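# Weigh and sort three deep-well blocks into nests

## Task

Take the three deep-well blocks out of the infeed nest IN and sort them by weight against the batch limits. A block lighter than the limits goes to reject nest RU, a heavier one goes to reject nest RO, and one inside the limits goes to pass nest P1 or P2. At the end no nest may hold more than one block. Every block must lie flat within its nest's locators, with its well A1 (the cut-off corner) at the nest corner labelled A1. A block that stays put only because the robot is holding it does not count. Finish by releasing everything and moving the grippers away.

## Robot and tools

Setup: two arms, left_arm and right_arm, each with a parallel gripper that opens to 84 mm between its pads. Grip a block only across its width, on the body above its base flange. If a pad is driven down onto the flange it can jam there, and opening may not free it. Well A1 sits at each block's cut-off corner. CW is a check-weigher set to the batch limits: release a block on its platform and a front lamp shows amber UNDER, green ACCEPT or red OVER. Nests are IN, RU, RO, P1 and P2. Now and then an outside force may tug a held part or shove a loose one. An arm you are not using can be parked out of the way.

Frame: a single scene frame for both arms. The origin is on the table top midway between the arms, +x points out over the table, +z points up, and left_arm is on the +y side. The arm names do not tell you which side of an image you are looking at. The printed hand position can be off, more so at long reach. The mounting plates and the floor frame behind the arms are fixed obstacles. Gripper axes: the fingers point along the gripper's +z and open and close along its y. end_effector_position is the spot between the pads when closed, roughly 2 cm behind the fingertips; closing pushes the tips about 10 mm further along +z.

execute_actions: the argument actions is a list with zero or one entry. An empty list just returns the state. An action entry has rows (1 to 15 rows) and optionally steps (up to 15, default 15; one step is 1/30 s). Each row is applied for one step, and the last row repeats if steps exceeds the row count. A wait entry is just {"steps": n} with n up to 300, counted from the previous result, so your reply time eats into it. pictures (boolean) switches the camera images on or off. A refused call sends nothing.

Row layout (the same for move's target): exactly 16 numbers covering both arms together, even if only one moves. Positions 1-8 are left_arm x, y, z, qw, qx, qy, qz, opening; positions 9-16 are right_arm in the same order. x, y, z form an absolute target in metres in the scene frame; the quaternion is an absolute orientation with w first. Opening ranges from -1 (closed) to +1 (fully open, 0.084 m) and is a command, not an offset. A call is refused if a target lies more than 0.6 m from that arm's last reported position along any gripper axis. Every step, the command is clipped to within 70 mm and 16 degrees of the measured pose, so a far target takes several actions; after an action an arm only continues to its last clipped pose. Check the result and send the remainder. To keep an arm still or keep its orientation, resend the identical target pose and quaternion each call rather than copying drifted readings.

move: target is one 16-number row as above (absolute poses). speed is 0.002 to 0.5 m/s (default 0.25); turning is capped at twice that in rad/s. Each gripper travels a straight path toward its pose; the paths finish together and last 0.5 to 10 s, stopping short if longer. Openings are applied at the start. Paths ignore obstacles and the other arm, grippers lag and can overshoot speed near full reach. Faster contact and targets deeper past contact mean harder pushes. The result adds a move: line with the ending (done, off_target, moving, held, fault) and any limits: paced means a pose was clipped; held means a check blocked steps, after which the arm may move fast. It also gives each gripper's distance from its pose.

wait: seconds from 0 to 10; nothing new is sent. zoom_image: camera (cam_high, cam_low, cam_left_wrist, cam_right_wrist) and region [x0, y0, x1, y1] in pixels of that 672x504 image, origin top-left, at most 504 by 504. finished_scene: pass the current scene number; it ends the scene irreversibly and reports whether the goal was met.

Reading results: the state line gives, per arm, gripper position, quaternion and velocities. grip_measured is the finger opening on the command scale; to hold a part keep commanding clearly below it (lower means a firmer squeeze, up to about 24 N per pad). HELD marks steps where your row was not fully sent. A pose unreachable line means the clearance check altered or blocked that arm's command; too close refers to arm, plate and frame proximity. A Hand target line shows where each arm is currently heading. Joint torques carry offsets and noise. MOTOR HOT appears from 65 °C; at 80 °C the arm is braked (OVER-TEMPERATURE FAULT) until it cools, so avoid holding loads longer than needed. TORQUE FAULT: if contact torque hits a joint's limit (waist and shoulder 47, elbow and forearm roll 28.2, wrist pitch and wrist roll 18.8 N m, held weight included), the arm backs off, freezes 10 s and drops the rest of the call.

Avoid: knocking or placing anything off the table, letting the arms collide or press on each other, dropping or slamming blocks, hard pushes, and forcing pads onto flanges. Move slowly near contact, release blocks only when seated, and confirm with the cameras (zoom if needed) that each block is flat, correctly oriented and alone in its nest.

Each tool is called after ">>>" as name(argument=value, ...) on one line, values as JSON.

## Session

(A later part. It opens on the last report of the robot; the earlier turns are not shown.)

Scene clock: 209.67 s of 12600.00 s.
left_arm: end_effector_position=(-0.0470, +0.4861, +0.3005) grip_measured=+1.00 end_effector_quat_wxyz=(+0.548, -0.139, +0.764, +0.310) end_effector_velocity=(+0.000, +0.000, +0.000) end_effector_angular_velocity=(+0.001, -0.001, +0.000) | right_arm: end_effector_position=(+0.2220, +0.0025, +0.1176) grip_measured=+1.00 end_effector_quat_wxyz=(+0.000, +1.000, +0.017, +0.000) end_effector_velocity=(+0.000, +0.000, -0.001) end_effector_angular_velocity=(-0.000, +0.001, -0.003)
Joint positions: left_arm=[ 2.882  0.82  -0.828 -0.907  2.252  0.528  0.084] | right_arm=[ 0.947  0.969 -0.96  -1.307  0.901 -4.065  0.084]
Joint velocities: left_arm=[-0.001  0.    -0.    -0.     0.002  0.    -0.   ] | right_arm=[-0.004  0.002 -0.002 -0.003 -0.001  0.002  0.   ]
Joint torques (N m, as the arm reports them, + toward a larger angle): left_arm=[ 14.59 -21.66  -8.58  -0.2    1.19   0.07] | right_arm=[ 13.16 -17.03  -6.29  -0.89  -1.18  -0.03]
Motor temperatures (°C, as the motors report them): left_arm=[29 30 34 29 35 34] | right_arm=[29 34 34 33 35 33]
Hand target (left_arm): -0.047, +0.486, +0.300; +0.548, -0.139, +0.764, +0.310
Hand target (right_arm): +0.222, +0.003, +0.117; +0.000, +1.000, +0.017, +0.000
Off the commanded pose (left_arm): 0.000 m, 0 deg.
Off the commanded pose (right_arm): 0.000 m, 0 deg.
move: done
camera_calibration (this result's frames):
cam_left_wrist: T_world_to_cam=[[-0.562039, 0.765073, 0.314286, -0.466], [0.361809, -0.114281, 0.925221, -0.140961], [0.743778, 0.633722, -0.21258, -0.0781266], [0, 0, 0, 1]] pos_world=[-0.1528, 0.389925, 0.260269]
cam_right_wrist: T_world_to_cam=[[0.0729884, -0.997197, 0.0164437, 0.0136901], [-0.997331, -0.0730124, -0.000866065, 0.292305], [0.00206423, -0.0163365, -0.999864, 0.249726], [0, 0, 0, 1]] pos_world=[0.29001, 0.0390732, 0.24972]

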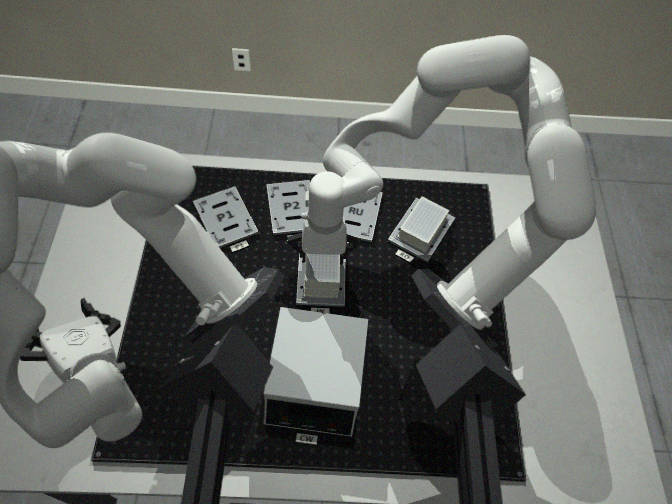

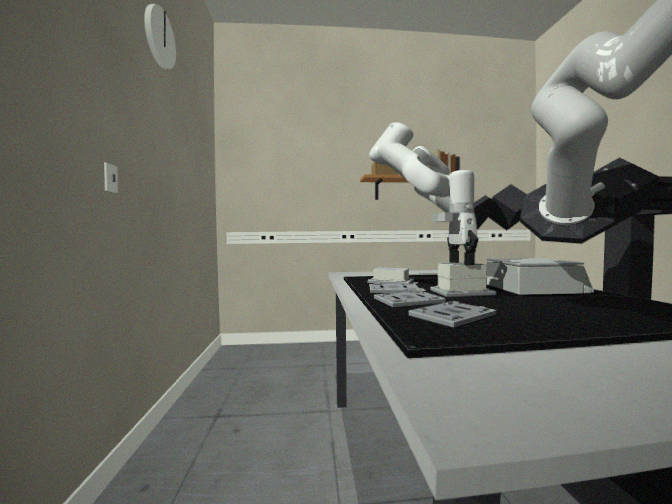

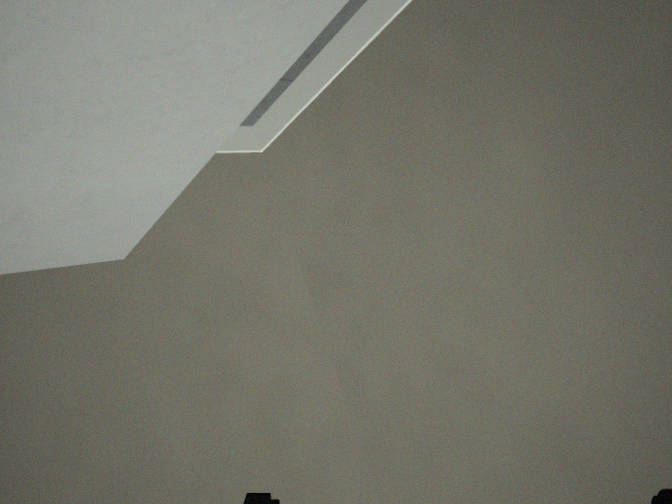

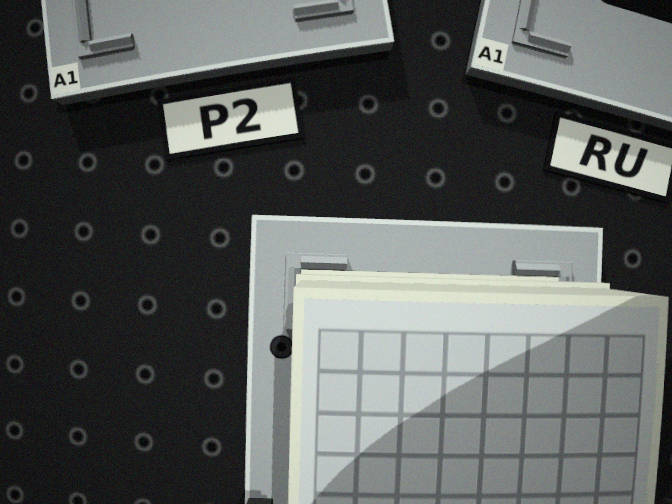

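>>> move(target=[-0.0470,0.4861,0.3005,0.548,-0.139,0.764,0.310,1,0.222,0.0021,0.0945,0,0.99985,0.0175,0,1], speed=0.01)

>>> move(target=[-0.0470,0.4861,0.3005,0.548,-0.139,0.764,0.310,1,0.222,0.0021,0.0945,0,0.99985,0.0175,0,0.3], speed=0.01)

>>> move(target=[-0.0470,0.4861,0.3005,0.548,-0.139,0.764,0.310,1,0.222,0.0021,0.165,0,0.99985,0.0175,0,0.3], speed=0.04)

>>> move(target=[-0.0470,0.4861,0.3005,0.548,-0.139,0.764,0.310,1,0.0,0.01,0.165,0,0.99985,0.0175,0,0.3], speed=0.1)

>>> move(target=[-0.0470,0.4861,0.3005,0.548,-0.139,0.764,0.310,1,0.0,0.01,0.1432,0,0.99985,0.0175,0,0.3], speed=0.01)

>>> move(target=[-0.0470,0.4861,0.3005,0.548,-0.139,0.764,0.310,1,0.0,0.01,0.1432,0,0.99985,0.0175,0,1], speed=0.01)

>>> wait(seconds=2)

>>> zoom_image(camera="cam_high", region=[240,300,400,460])

Scene clock: 241.83 s of 12600.00 s.
left_arm: end_effector_position=(-0.0470, +0.4861, +0.3005) grip_measured=+1.00 end_effector_quat_wxyz=(+0.548, -0.139, +0.764, +0.310) end_effector_velocity=(-0.000, -0.000, -0.000) end_effector_angular_velocity=(-0.000, +0.001, +0.001) | right_arm: end_effector_position=(+0.2220, +0.0021, +0.0946) grip_measured=+1.00 end_effector_quat_wxyz=(+0.000, +1.000, +0.018, +0.000) end_effector_velocity=(+0.000, +0.000, -0.002) end_effector_angular_velocity=(+0.000, +0.001, -0.002)
Joint positions: left_arm=[ 2.882  0.82  -0.828 -0.907  2.252  0.528  0.084] | right_arm=[ 0.893  1.015 -0.984 -1.378  0.897 -4.037  0.084]
Joint velocities: left_arm=[ 0.     0.     0.    -0.    -0.001 -0.     0.   ] | right_arm=[-0.006  0.005 -0.003 -0.006 -0.001  0.003  0.   ]
Joint torques (N m, as the arm reports them, + toward a larger angle): left_arm=[ 14.74 -21.67  -8.52  -0.2    1.19   0.06] | right_arm=[ 12.71 -17.55  -5.5   -0.77  -1.56  -0.13]
Motor temperatures (°C, as the motors report them): left_arm=[29 30 34 29 35 34] | right_arm=[29 35 35 33 35 33]
Hand target (left_arm): -0.047, +0.486, +0.300; +0.548, -0.139, +0.764, +0.310
Hand target (right_arm): +0.222, +0.002, +0.094; +0.000, +1.000, +0.017, +0.000
Off the commanded pose (left_arm): 0.000 m, 0 deg.
Off the commanded pose (right_arm): 0.000 m, 0 deg.
After step 90, 26.67 s passed at rest.
move: done
camera_calibration (this result's frames):
cam_left_wrist: T_world_to_cam=[[-0.562039, 0.765073, 0.314286, -0.466], [0.361809, -0.114281, 0.925221, -0.140961], [0.743779, 0.633722, -0.21258, -0.0781265], [0, 0, 0, 1]] pos_world=[-0.1528, 0.389925, 0.260269]
cam_right_wrist: T_world_to_cam=[[0.0730169, -0.997194, 0.0165213, 0.0136242], [-0.997329, -0.0730405, -0.000827592, 0.292225], [0.00203199, -0.0164167, -0.999863, 0.226766], [0, 0, 0, 1]] pos_world=[0.289989, 0.0386531, 0.226752]

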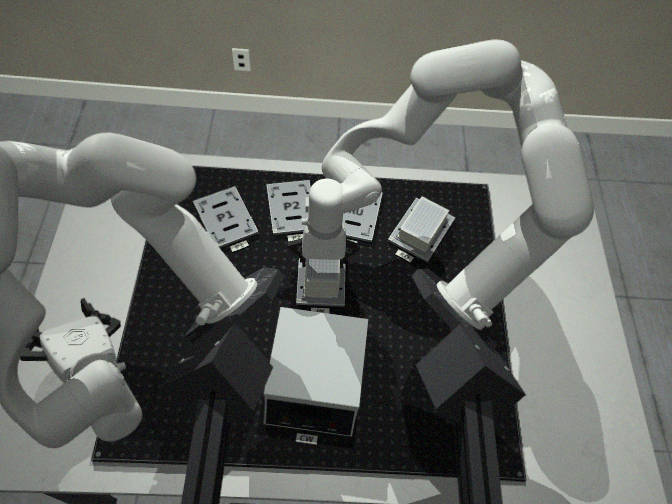

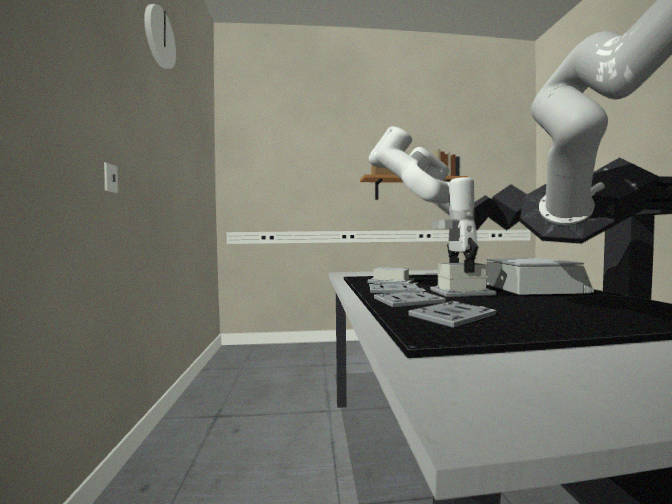

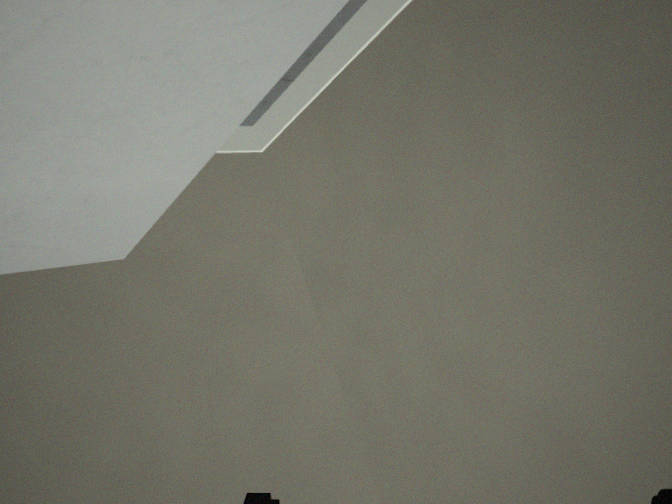

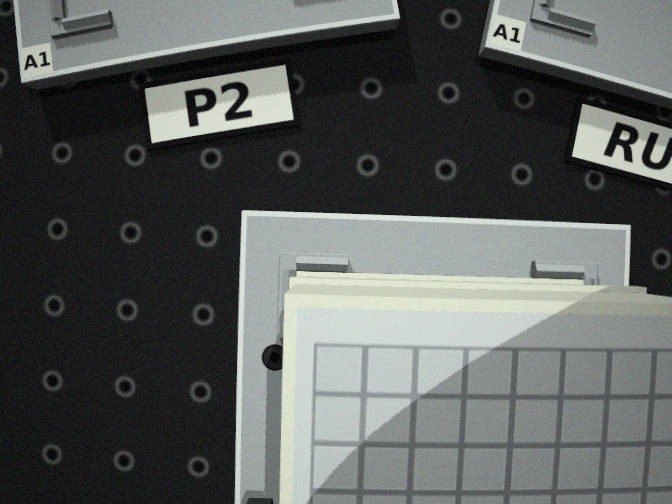

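Scene clock: 242.53 s of 12600.00 s.
left_arm: end_effector_position=(-0.0470, +0.4861, +0.3005) grip_measured=+1.00 end_effector_quat_wxyz=(+0.548, -0.139, +0.764, +0.310) end_effector_velocity=(-0.001, -0.000, +0.000) end_effector_angular_velocity=(+0.000, +0.003, +0.001) | right_arm: end_effector_position=(+0.2221, +0.0022, +0.0947) grip_measured=+0.96 end_effector_quat_wxyz=(-0.000, +1.000, +0.017, +0.000) end_effector_velocity=(-0.000, -0.000, -0.000) end_effector_angular_velocity=(-0.000, +0.002, -0.001)
Joint positions: left_arm=[ 2.882  0.82  -0.828 -0.907  2.252  0.528  0.084] | right_arm=[ 0.893  1.015 -0.984 -1.379  0.897 -4.037  0.083]
Joint velocities: left_arm=[ 0.002 -0.    -0.    -0.    -0.001  0.    -0.   ] | right_arm=[-0.001  0.    -0.     0.001 -0.001  0.     0.   ]
Joint torques (N m, as the arm reports them, + toward a larger angle): left_arm=[ 14.85 -21.79  -8.58  -0.24   1.14   0.05] | right_arm=[ 12.44 -15.18  -5.44  -0.89  -1.22  -0.26]
Motor temperatures (°C, as the motors report them): left_arm=[29 30 34 29 35 34] | right_arm=[29 35 35 33 35 33]
Hand target (left_arm): -0.047, +0.486, +0.300; +0.548, -0.139, +0.764, +0.310
Hand target (right_arm): +0.222, +0.002, +0.094; +0.000, +1.000, +0.017, +0.000
Off the commanded pose (left_arm): 0.000 m, 0 deg.
Off the commanded pose (right_arm): 0.000 m, 0 deg.
move: done
camera_calibration (this result's frames):
cam_left_wrist: T_world_to_cam=[[-0.562039, 0.765073, 0.314286, -0.466], [0.361809, -0.114281, 0.925221, -0.140961], [0.743779, 0.633722, -0.21258, -0.0781265], [0, 0, 0, 1]] pos_world=[-0.1528, 0.389925, 0.260269]
cam_right_wrist: T_world_to_cam=[[0.0728871, -0.997209, 0.0161674, 0.0138013], [-0.997338, -0.0729125, -0.00098367, 0.292337], [0.00215973, -0.0160526, -0.999869, 0.226761], [0, 0, 0, 1]] pos_world=[0.290063, 0.0387179, 0.226796]

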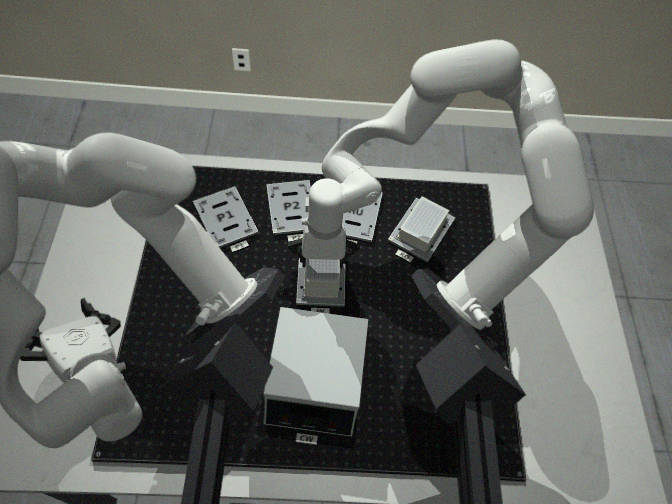

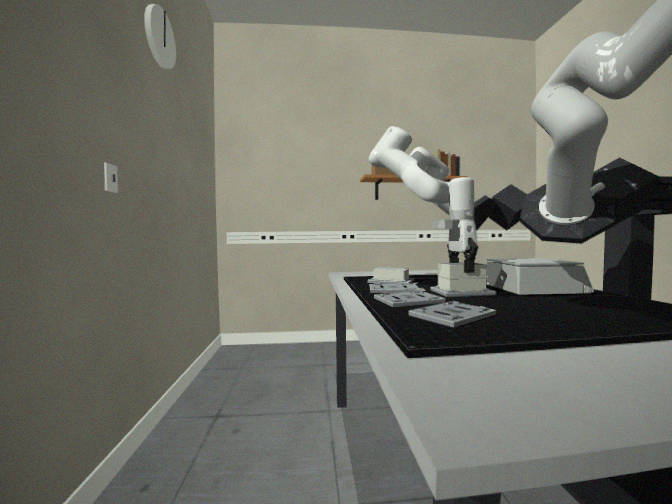

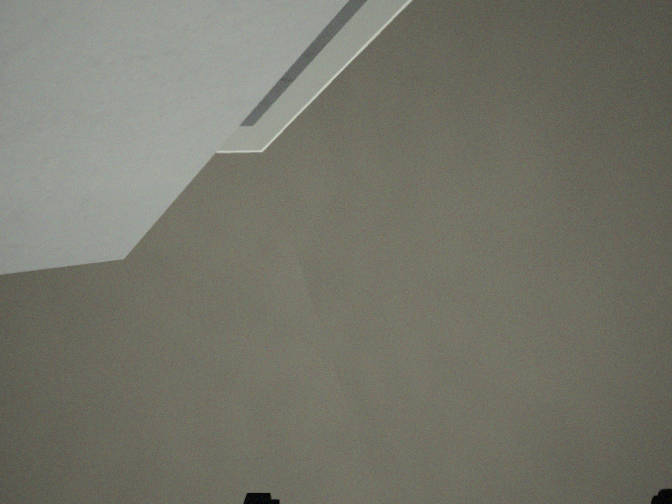

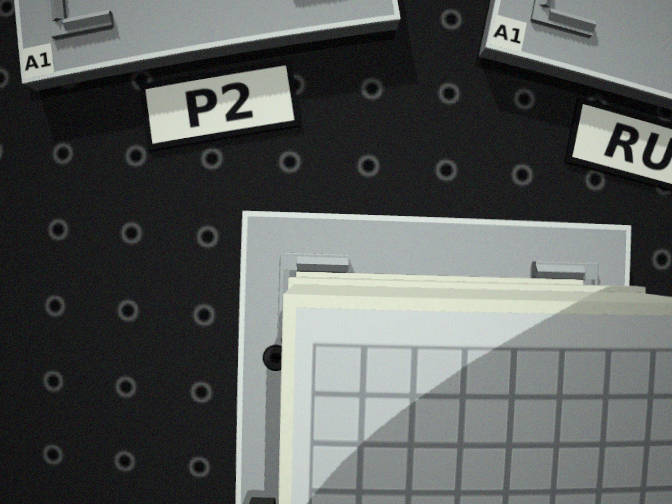

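Scene clock: 244.67 s of 12600.00 s.
left_arm: end_effector_position=(-0.0470, +0.4861, +0.3005) grip_measured=+1.00 end_effector_quat_wxyz=(+0.548, -0.139, +0.764, +0.310) end_effector_velocity=(-0.000, -0.000, -0.000) end_effector_angular_velocity=(-0.001, +0.001, -0.000) | right_arm: end_effector_position=(+0.2218, +0.0020, +0.1649) grip_measured=+0.96 end_effector_quat_wxyz=(+0.000, +1.000, +0.018, -0.000) end_effector_velocity=(+0.000, -0.001, +0.002) end_effector_angular_velocity=(-0.003, -0.001, +0.001)
Joint positions: left_arm=[ 2.882  0.82  -0.828 -0.907  2.252  0.528  0.084] | right_arm=[ 1.054  0.873 -0.92  -1.159  0.921 -4.132  0.083]
Joint velocities: left_arm=[ 0.    -0.     0.     0.    -0.001 -0.    -0.   ] | right_arm=[ 0.004 -0.004  0.002  0.007  0.004 -0.004  0.   ]
Joint torques (N m, as the arm reports them, + toward a larger angle): left_arm=[ 14.63 -21.48  -8.66  -0.04   1.2    0.04] | right_arm=[ 12.49 -17.89  -8.63  -0.74  -1.24  -0.17]
Motor temperatures (°C, as the motors report them): left_arm=[29 30 34 29 35 34] | right_arm=[29 35 35 33 35 33]
Hand target (left_arm): -0.047, +0.486, +0.301; +0.548, -0.139, +0.764, +0.310
Hand target (right_arm): +0.222, +0.002, +0.165; -0.000, +1.000, +0.018, -0.000
Off the commanded pose (left_arm): 0.000 m, 0 deg.
Off the commanded pose (right_arm): 0.000 m, 0 deg.
move: done
camera_calibration (this result's frames):
cam_left_wrist: T_world_to_cam=[[-0.562039, 0.765073, 0.314286, -0.466], [0.361809, -0.114281, 0.925221, -0.140961], [0.743779, 0.633722, -0.21258, -0.0781265], [0, 0, 0, 1]] pos_world=[-0.1528, 0.389925, 0.260269]
cam_right_wrist: T_world_to_cam=[[0.0731765, -0.997184, 0.0164317, 0.0124295], [-0.997318, -0.07319, -0.000220658, 0.291927], [0.00142267, -0.0163714, -0.999865, 0.297162], [0, 0, 0, 1]] pos_world=[0.289812, 0.0386256, 0.296982]

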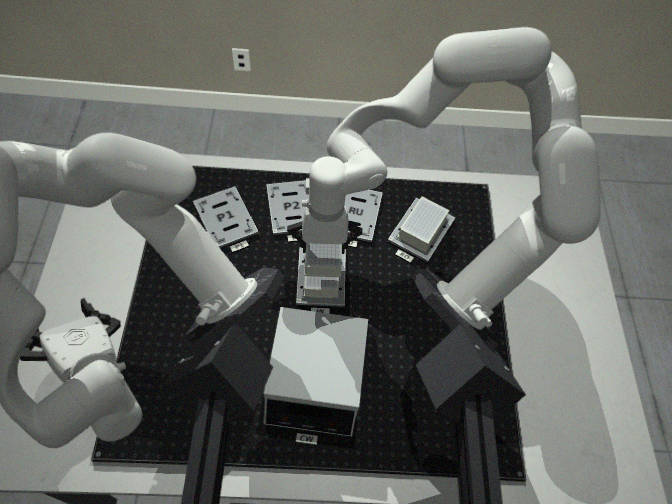

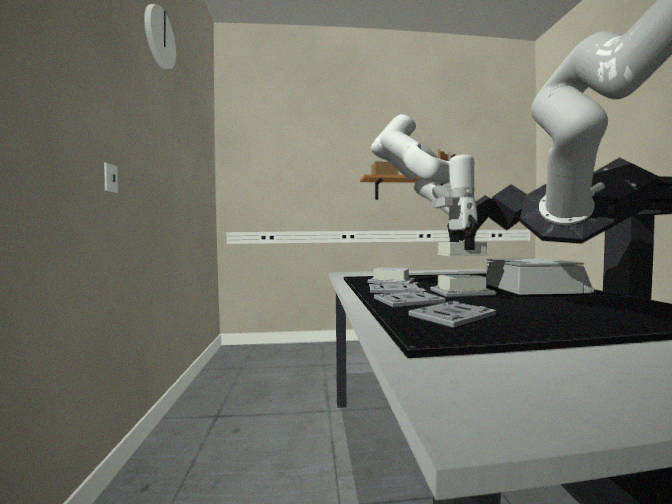

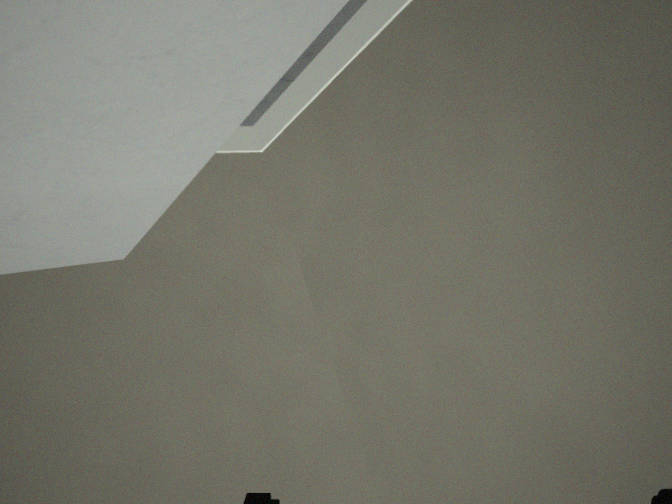

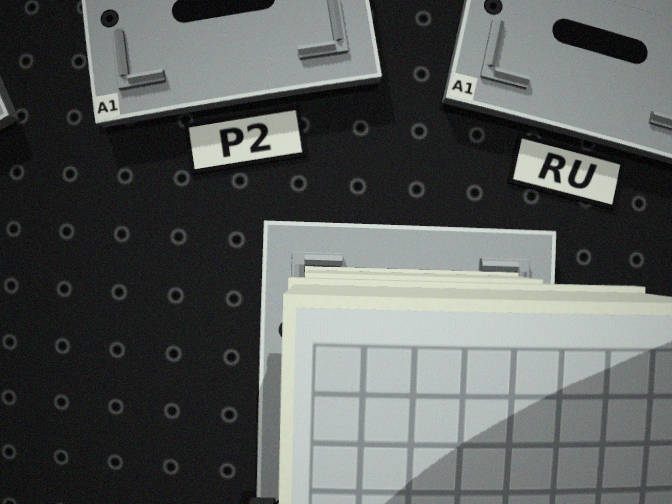

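Scene clock: 247.37 s of 12600.00 s.
left_arm: end_effector_position=(-0.0470, +0.4861, +0.3005) grip_measured=+1.00 end_effector_quat_wxyz=(+0.548, -0.139, +0.764, +0.310) end_effector_velocity=(-0.000, -0.000, -0.000) end_effector_angular_velocity=(-0.000, +0.000, -0.000) | right_arm: end_effector_position=(-0.0004, +0.0108, +0.1654) grip_measured=+0.96 end_effector_quat_wxyz=(-0.001, +1.000, +0.018, -0.001) end_effector_velocity=(-0.002, -0.001, -0.000) end_effector_angular_velocity=(-0.004, -0.001, +0.000)
Joint positions: left_arm=[ 2.882  0.82  -0.828 -0.907  2.252  0.528  0.084] | right_arm=[ 1.575  1.248 -1.004 -0.831  0.723 -3.848  0.083]
Joint velocities: left_arm=[-0. -0. -0. -0. -0. -0.  0.] | right_arm=[ 0.007  0.004 -0.003  0.01   0.001 -0.003 -0.   ]
Joint torques (N m, as the arm reports them, + toward a larger angle): left_arm=[ 14.79 -21.61  -8.59  -0.06   1.1   -0.04] | right_arm=[  7.25 -24.13 -11.47  -0.84  -1.37  -0.15]
Motor temperatures (°C, as the motors report them): left_arm=[29 30 34 29 35 34] | right_arm=[29 35 35 33 35 33]
Hand target (left_arm): -0.047, +0.486, +0.301; +0.548, -0.139, +0.764, +0.310
Hand target (right_arm): -0.001, +0.011, +0.165; -0.001, +1.000, +0.018, -0.000
Off the commanded pose (left_arm): 0.000 m, 0 deg.
Off the commanded pose (right_arm): 0.001 m, 0 deg.
move: done
camera_calibration (this result's frames):
cam_left_wrist: T_world_to_cam=[[-0.562039, 0.765073, 0.314286, -0.466], [0.361809, -0.114281, 0.925221, -0.140961], [0.743779, 0.633722, -0.21258, -0.0781264], [0, 0, 0, 1]] pos_world=[-0.1528, 0.389925, 0.260269]
cam_right_wrist: T_world_to_cam=[[0.0736343, -0.997175, 0.0148258, 0.0376477], [-0.997285, -0.0736376, 0.000322309, 0.0708619], [0.000770339, -0.0148093, -0.99989, 0.298135], [0, 0, 0, 1]] pos_world=[0.0676677, 0.0471746, 0.297521]

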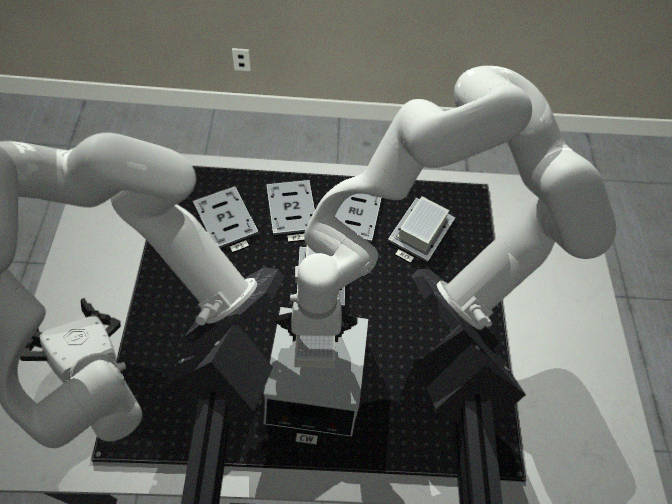

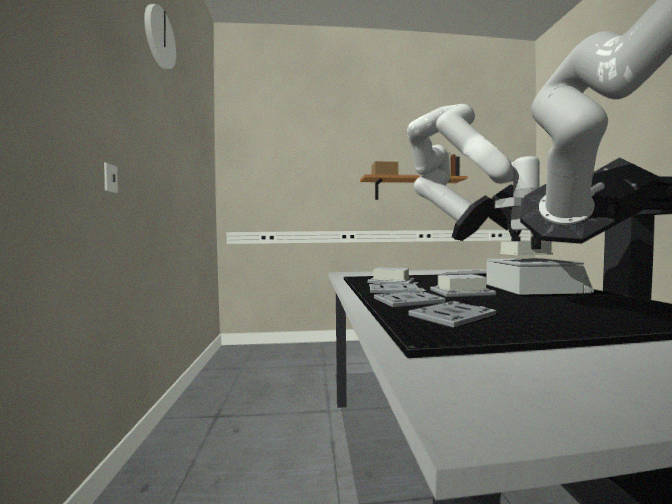

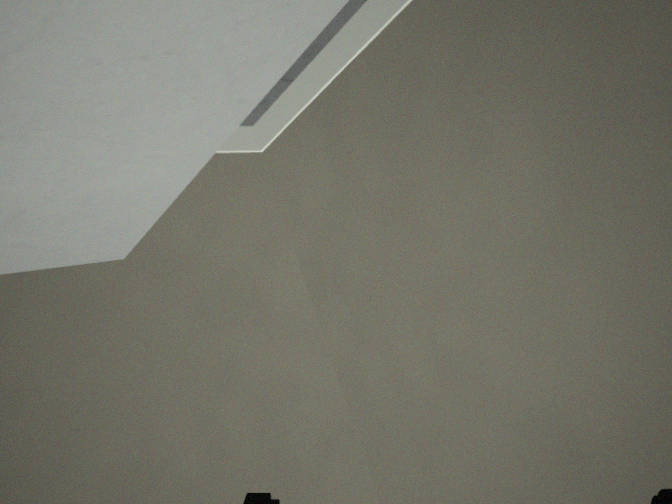

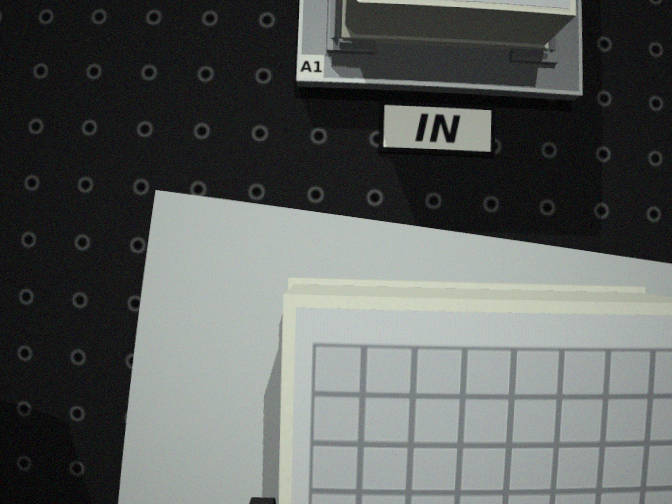

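Scene clock: 249.80 s of 12600.00 s.
left_arm: end_effector_position=(-0.0470, +0.4861, +0.3005) grip_measured=+1.00 end_effector_quat_wxyz=(+0.548, -0.139, +0.764, +0.310) end_effector_velocity=(+0.000, -0.000, -0.000) end_effector_angular_velocity=(-0.000, -0.000, -0.000) | right_arm: end_effector_position=(+0.0000, +0.0100, +0.1434) grip_measured=+0.96 end_effector_quat_wxyz=(-0.000, +1.000, +0.017, +0.000) end_effector_velocity=(-0.000, +0.002, -0.001) end_effector_angular_velocity=(+0.005, +0.003, -0.003)
Joint positions: left_arm=[ 2.882  0.82  -0.828 -0.907  2.252  0.528  0.084] | right_arm=[ 1.525  1.298 -1.02  -0.918  0.712 -3.795  0.083]
Joint velocities: left_arm=[-0.  0. -0.  0.  0.  0.  0.] | right_arm=[-0.006  0.003 -0.004 -0.01  -0.003  0.007  0.   ]
Joint torques (N m, as the arm reports them, + toward a larger angle): left_arm=[ 14.55 -21.64  -8.66  -0.22   1.21   0.  ] | right_arm=[  6.7  -23.48 -10.73  -0.65  -1.55  -0.05]
Motor temperatures (°C, as the motors report them): left_arm=[29 30 34 29 35 34] | right_arm=[29 35 35 33 35 33]
Hand target (left_arm): -0.047, +0.486, +0.300; +0.548, -0.139, +0.764, +0.310
Hand target (right_arm): +0.000, +0.010, +0.143; -0.000, +1.000, +0.017, +0.000
Off the commanded pose (left_arm): 0.000 m, 0 deg.
Off the commanded pose (right_arm): 0.000 m, 0 deg.
move: done
camera_calibration (this result's frames):
cam_left_wrist: T_world_to_cam=[[-0.562039, 0.765073, 0.314286, -0.466], [0.361809, -0.114281, 0.925221, -0.140961], [0.743778, 0.633722, -0.21258, -0.0781265], [0, 0, 0, 1]] pos_world=[-0.1528, 0.389925, 0.260269]
cam_right_wrist: T_world_to_cam=[[0.0729654, -0.9972, 0.0163658, 0.0370084], [-0.997332, -0.072989, -0.00084376, 0.0714537], [0.00203592, -0.0162605, -0.999866, 0.276059], [0, 0, 0, 1]] pos_world=[0.0680008, 0.046609, 0.275477]

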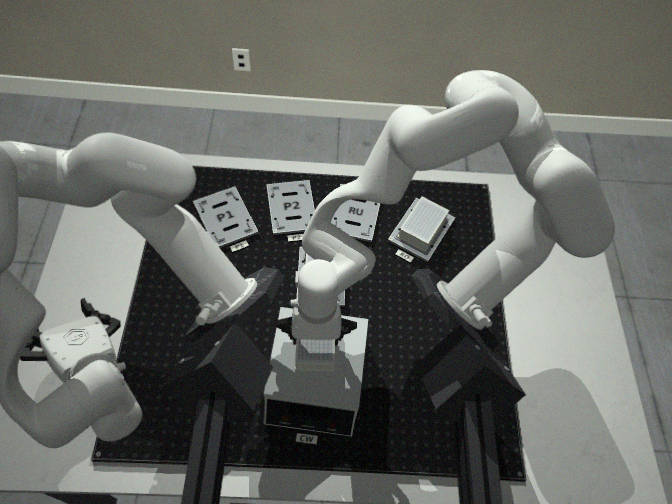

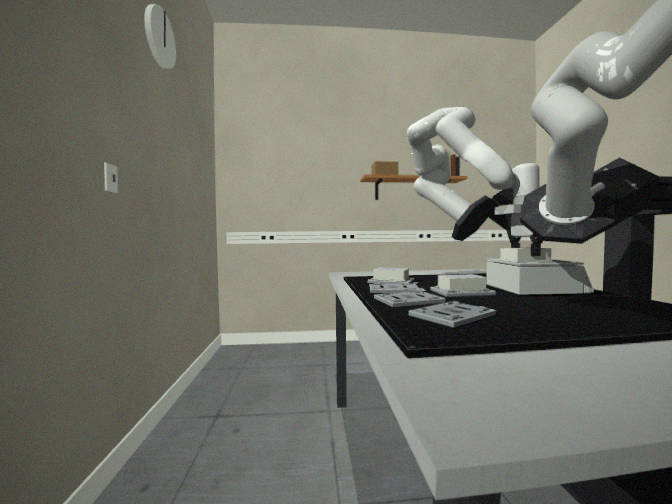

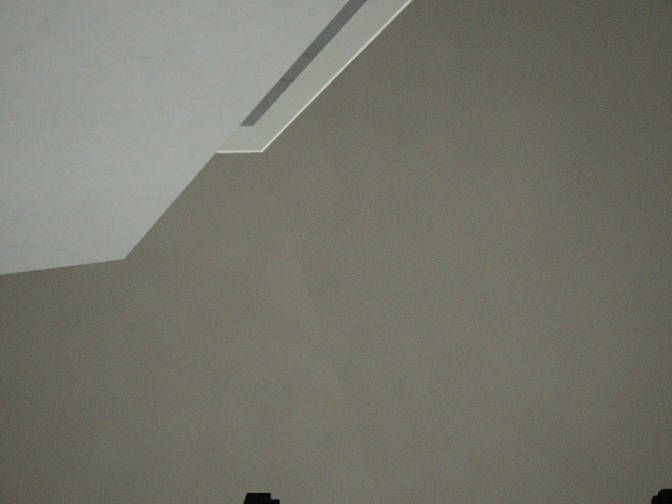

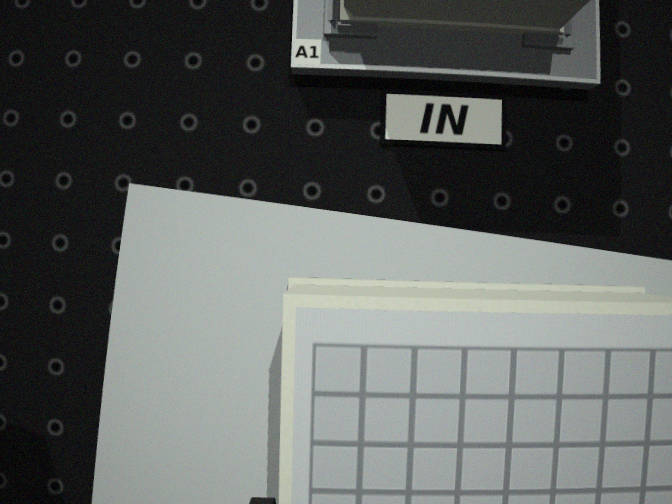

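Scene clock: 250.50 s of 12600.00 s.
left_arm: end_effector_position=(-0.0470, +0.4861, +0.3005) grip_measured=+1.00 end_effector_quat_wxyz=(+0.548, -0.139, +0.764, +0.310) end_effector_velocity=(+0.000, -0.000, -0.000) end_effector_angular_velocity=(-0.001, -0.000, +0.000) | right_arm: end_effector_position=(+0.0000, +0.0101, +0.1432) grip_measured=+1.00 end_effector_quat_wxyz=(-0.000, +1.000, +0.017, -0.000) end_effector_velocity=(-0.000, -0.001, -0.000) end_effector_angular_velocity=(-0.001, -0.002, -0.000)
Joint positions: left_arm=[ 2.882  0.82  -0.828 -0.907  2.252  0.528  0.084] | right_arm=[ 1.525  1.299 -1.02  -0.919  0.712 -3.795  0.084]
Joint velocities: left_arm=[-0.  0.  0.  0. -0. -0.  0.] | right_arm=[0.002 0.001 0.    0.001 0.002 0.001 0.   ]
Joint torques (N m, as the arm reports them, + toward a larger angle): left_arm=[ 14.91 -21.68  -8.65  -0.03   1.13   0.1 ] | right_arm=[  7.58 -23.56 -10.38  -0.69  -1.26  -0.03]
Motor temperatures (°C, as the motors report them): left_arm=[29 30 34 29 35 34] | right_arm=[29 35 35 33 35 33]
Hand target (left_arm): -0.047, +0.486, +0.301; +0.548, -0.139, +0.764, +0.310
Hand target (right_arm): +0.000, +0.010, +0.143; -0.000, +1.000, +0.017, +0.000
Off the commanded pose (left_arm): 0.000 m, 0 deg.
Off the commanded pose (right_arm): 0.000 m, 0 deg.
move: done
camera_calibration (this result's frames):
cam_left_wrist: T_world_to_cam=[[-0.562039, 0.765073, 0.314286, -0.466], [0.361809, -0.114281, 0.925221, -0.140961], [0.743779, 0.633722, -0.21258, -0.0781264], [0, 0, 0, 1]] pos_world=[-0.1528, 0.389925, 0.260269]
cam_right_wrist: T_world_to_cam=[[0.0729672, -0.997201, 0.0162923, 0.0370242], [-0.997332, -0.0729889, -0.000739608, 0.0714127], [0.0019267, -0.0161949, -0.999867, 0.275951], [0, 0, 0, 1]] pos_world=[0.067989, 0.0466019, 0.275364]

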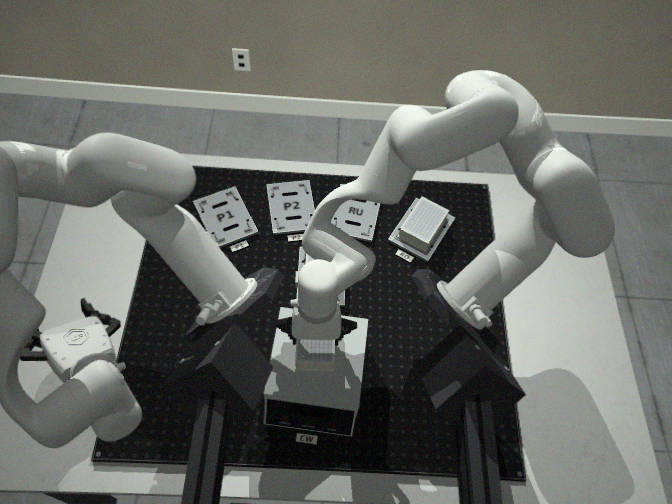

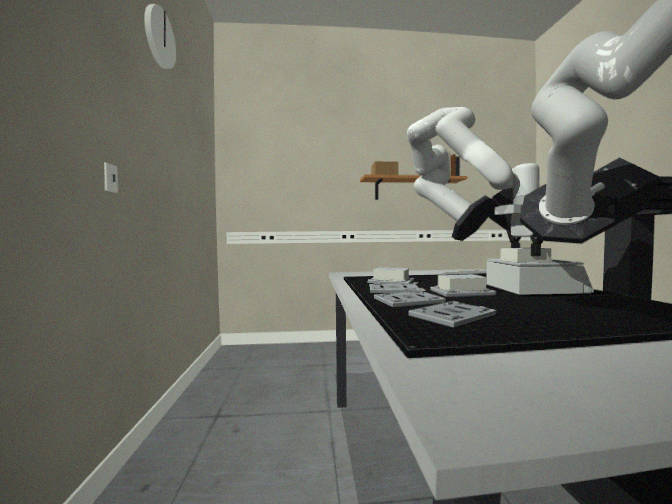

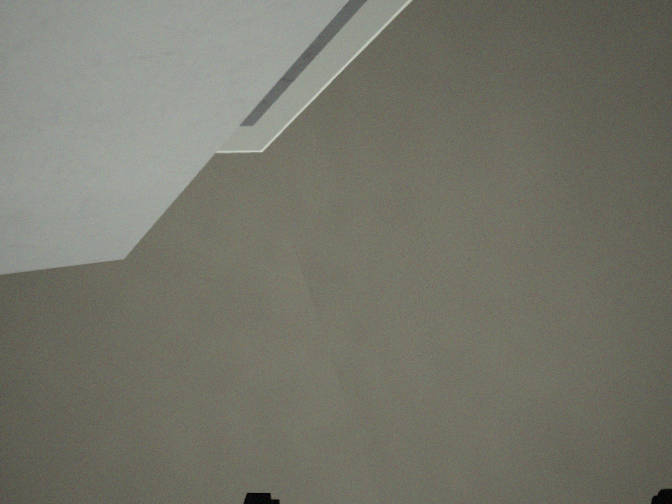

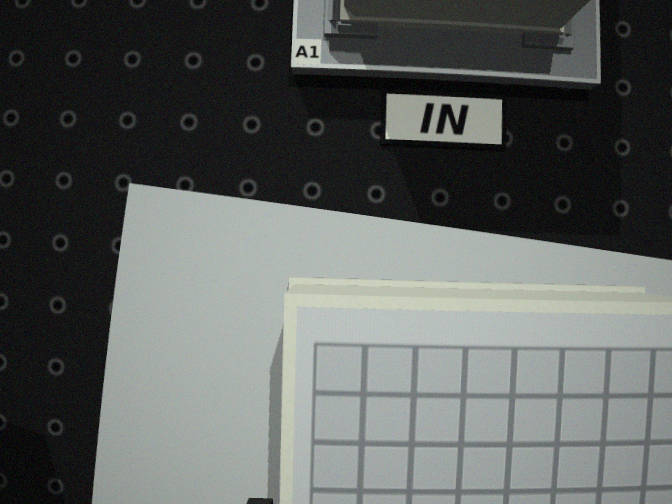

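Scene clock: 252.50 s of 12600.00 s.
left_arm: end_effector_position=(-0.0470, +0.4861, +0.3005) grip_measured=+1.00 end_effector_quat_wxyz=(+0.548, -0.139, +0.764, +0.310) end_effector_velocity=(-0.000, +0.000, -0.000) end_effector_angular_velocity=(+0.000, +0.001, -0.000) | right_arm: end_effector_position=(+0.0000, +0.0100, +0.1432) grip_measured=+1.00 end_effector_quat_wxyz=(-0.000, +1.000, +0.018, +0.000) end_effector_velocity=(-0.000, +0.000, +0.000) end_effector_angular_velocity=(+0.001, +0.000, -0.000)
Joint positions: left_arm=[ 2.882  0.82  -0.828 -0.907  2.252  0.528  0.084] | right_arm=[ 1.525  1.299 -1.02  -0.919  0.712 -3.795  0.084]
Joint velocities: left_arm=[ 0. -0. -0. -0. -0.  0.  0.] | right_arm=[ 0.    -0.    -0.    -0.    -0.001  0.    -0.   ]
Joint torques (N m, as the arm reports them, + toward a larger angle): left_arm=[ 14.59 -21.62  -8.63  -0.15   1.19  -0.02] | right_arm=[  7.16 -23.66 -10.86  -0.88  -1.22   0.11]
Motor temperatures (°C, as the motors report them): left_arm=[29 30 34 29 35 34] | right_arm=[29 35 35 33 35 33]
Hand target (left_arm): -0.047, +0.486, +0.301; +0.548, -0.139, +0.764, +0.310
Hand target (right_arm): +0.000, +0.010, +0.143; -0.000, +1.000, +0.017, +0.000
Off the commanded pose (left_arm): 0.000 m, 0 deg.
Off the commanded pose (right_arm): 0.000 m, 0 deg.
Steps of this call (steps 1 to 60: nothing new was sent). Readings (end_effector_position):
1: left_arm (-0.0470, +0.4861, +0.3005) | right_arm (+0.0000, +0.0100, +0.1432)
2: left_arm (-0.0470, +0.4861, +0.3005) | right_arm (+0.0000, +0.0100, +0.1432)
4: left_arm (-0.0470, +0.4861, +0.3005) | right_arm (+0.0000, +0.0100, +0.1432)
8: left_arm (-0.0470, +0.4861, +0.3005) | right_arm (+0.0000, +0.0100, +0.1432)
60: the state above
camera_calibration (this result's frames):
cam_left_wrist: T_world_to_cam=[[-0.562039, 0.765073, 0.314286, -0.466], [0.361809, -0.114281, 0.925221, -0.140961], [0.743779, 0.633722, -0.21258, -0.0781263], [0, 0, 0, 1]] pos_world=[-0.1528, 0.389925, 0.260269]
cam_right_wrist: T_world_to_cam=[[0.0730081, -0.997196, 0.0164054, 0.0369598], [-0.997329, -0.0730302, -0.000748164, 0.0714018], [0.00194415, -0.0163069, -0.999865, 0.275908], [0, 0, 0, 1]] pos_world=[0.0679764, 0.0465698, 0.275317]

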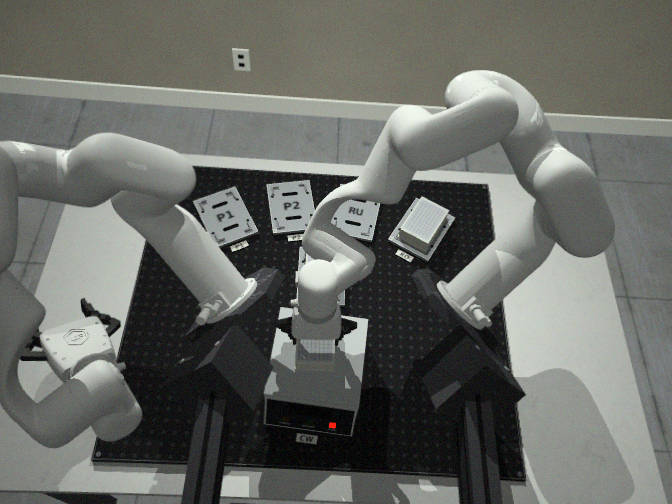

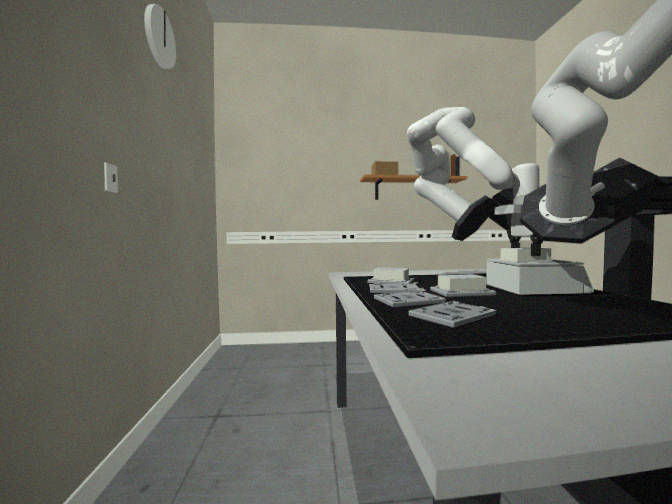

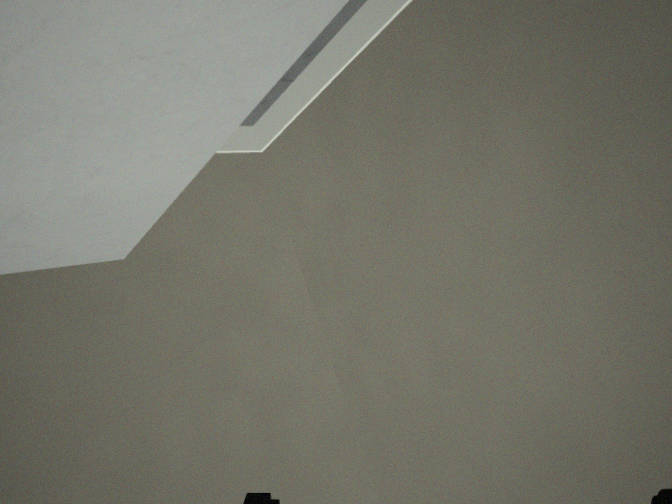

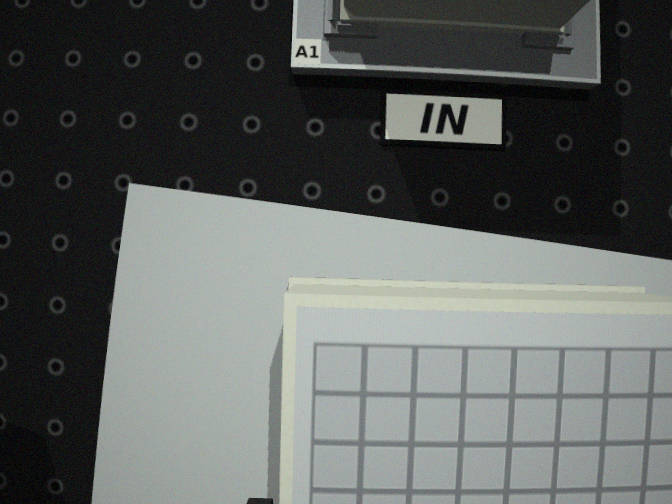

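Region (240, 300, 400, 460) of cam_high's 672x504 image, scaled by 3.150, with more detail than that image has.

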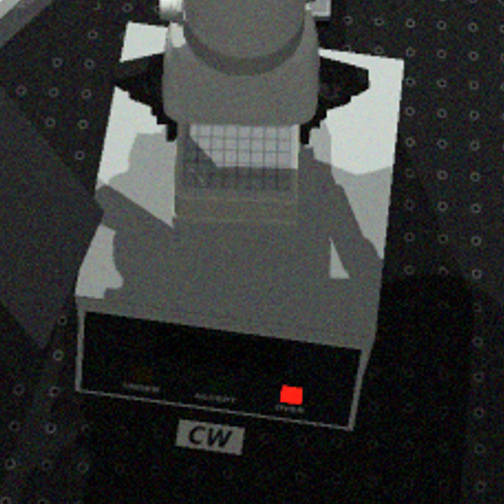

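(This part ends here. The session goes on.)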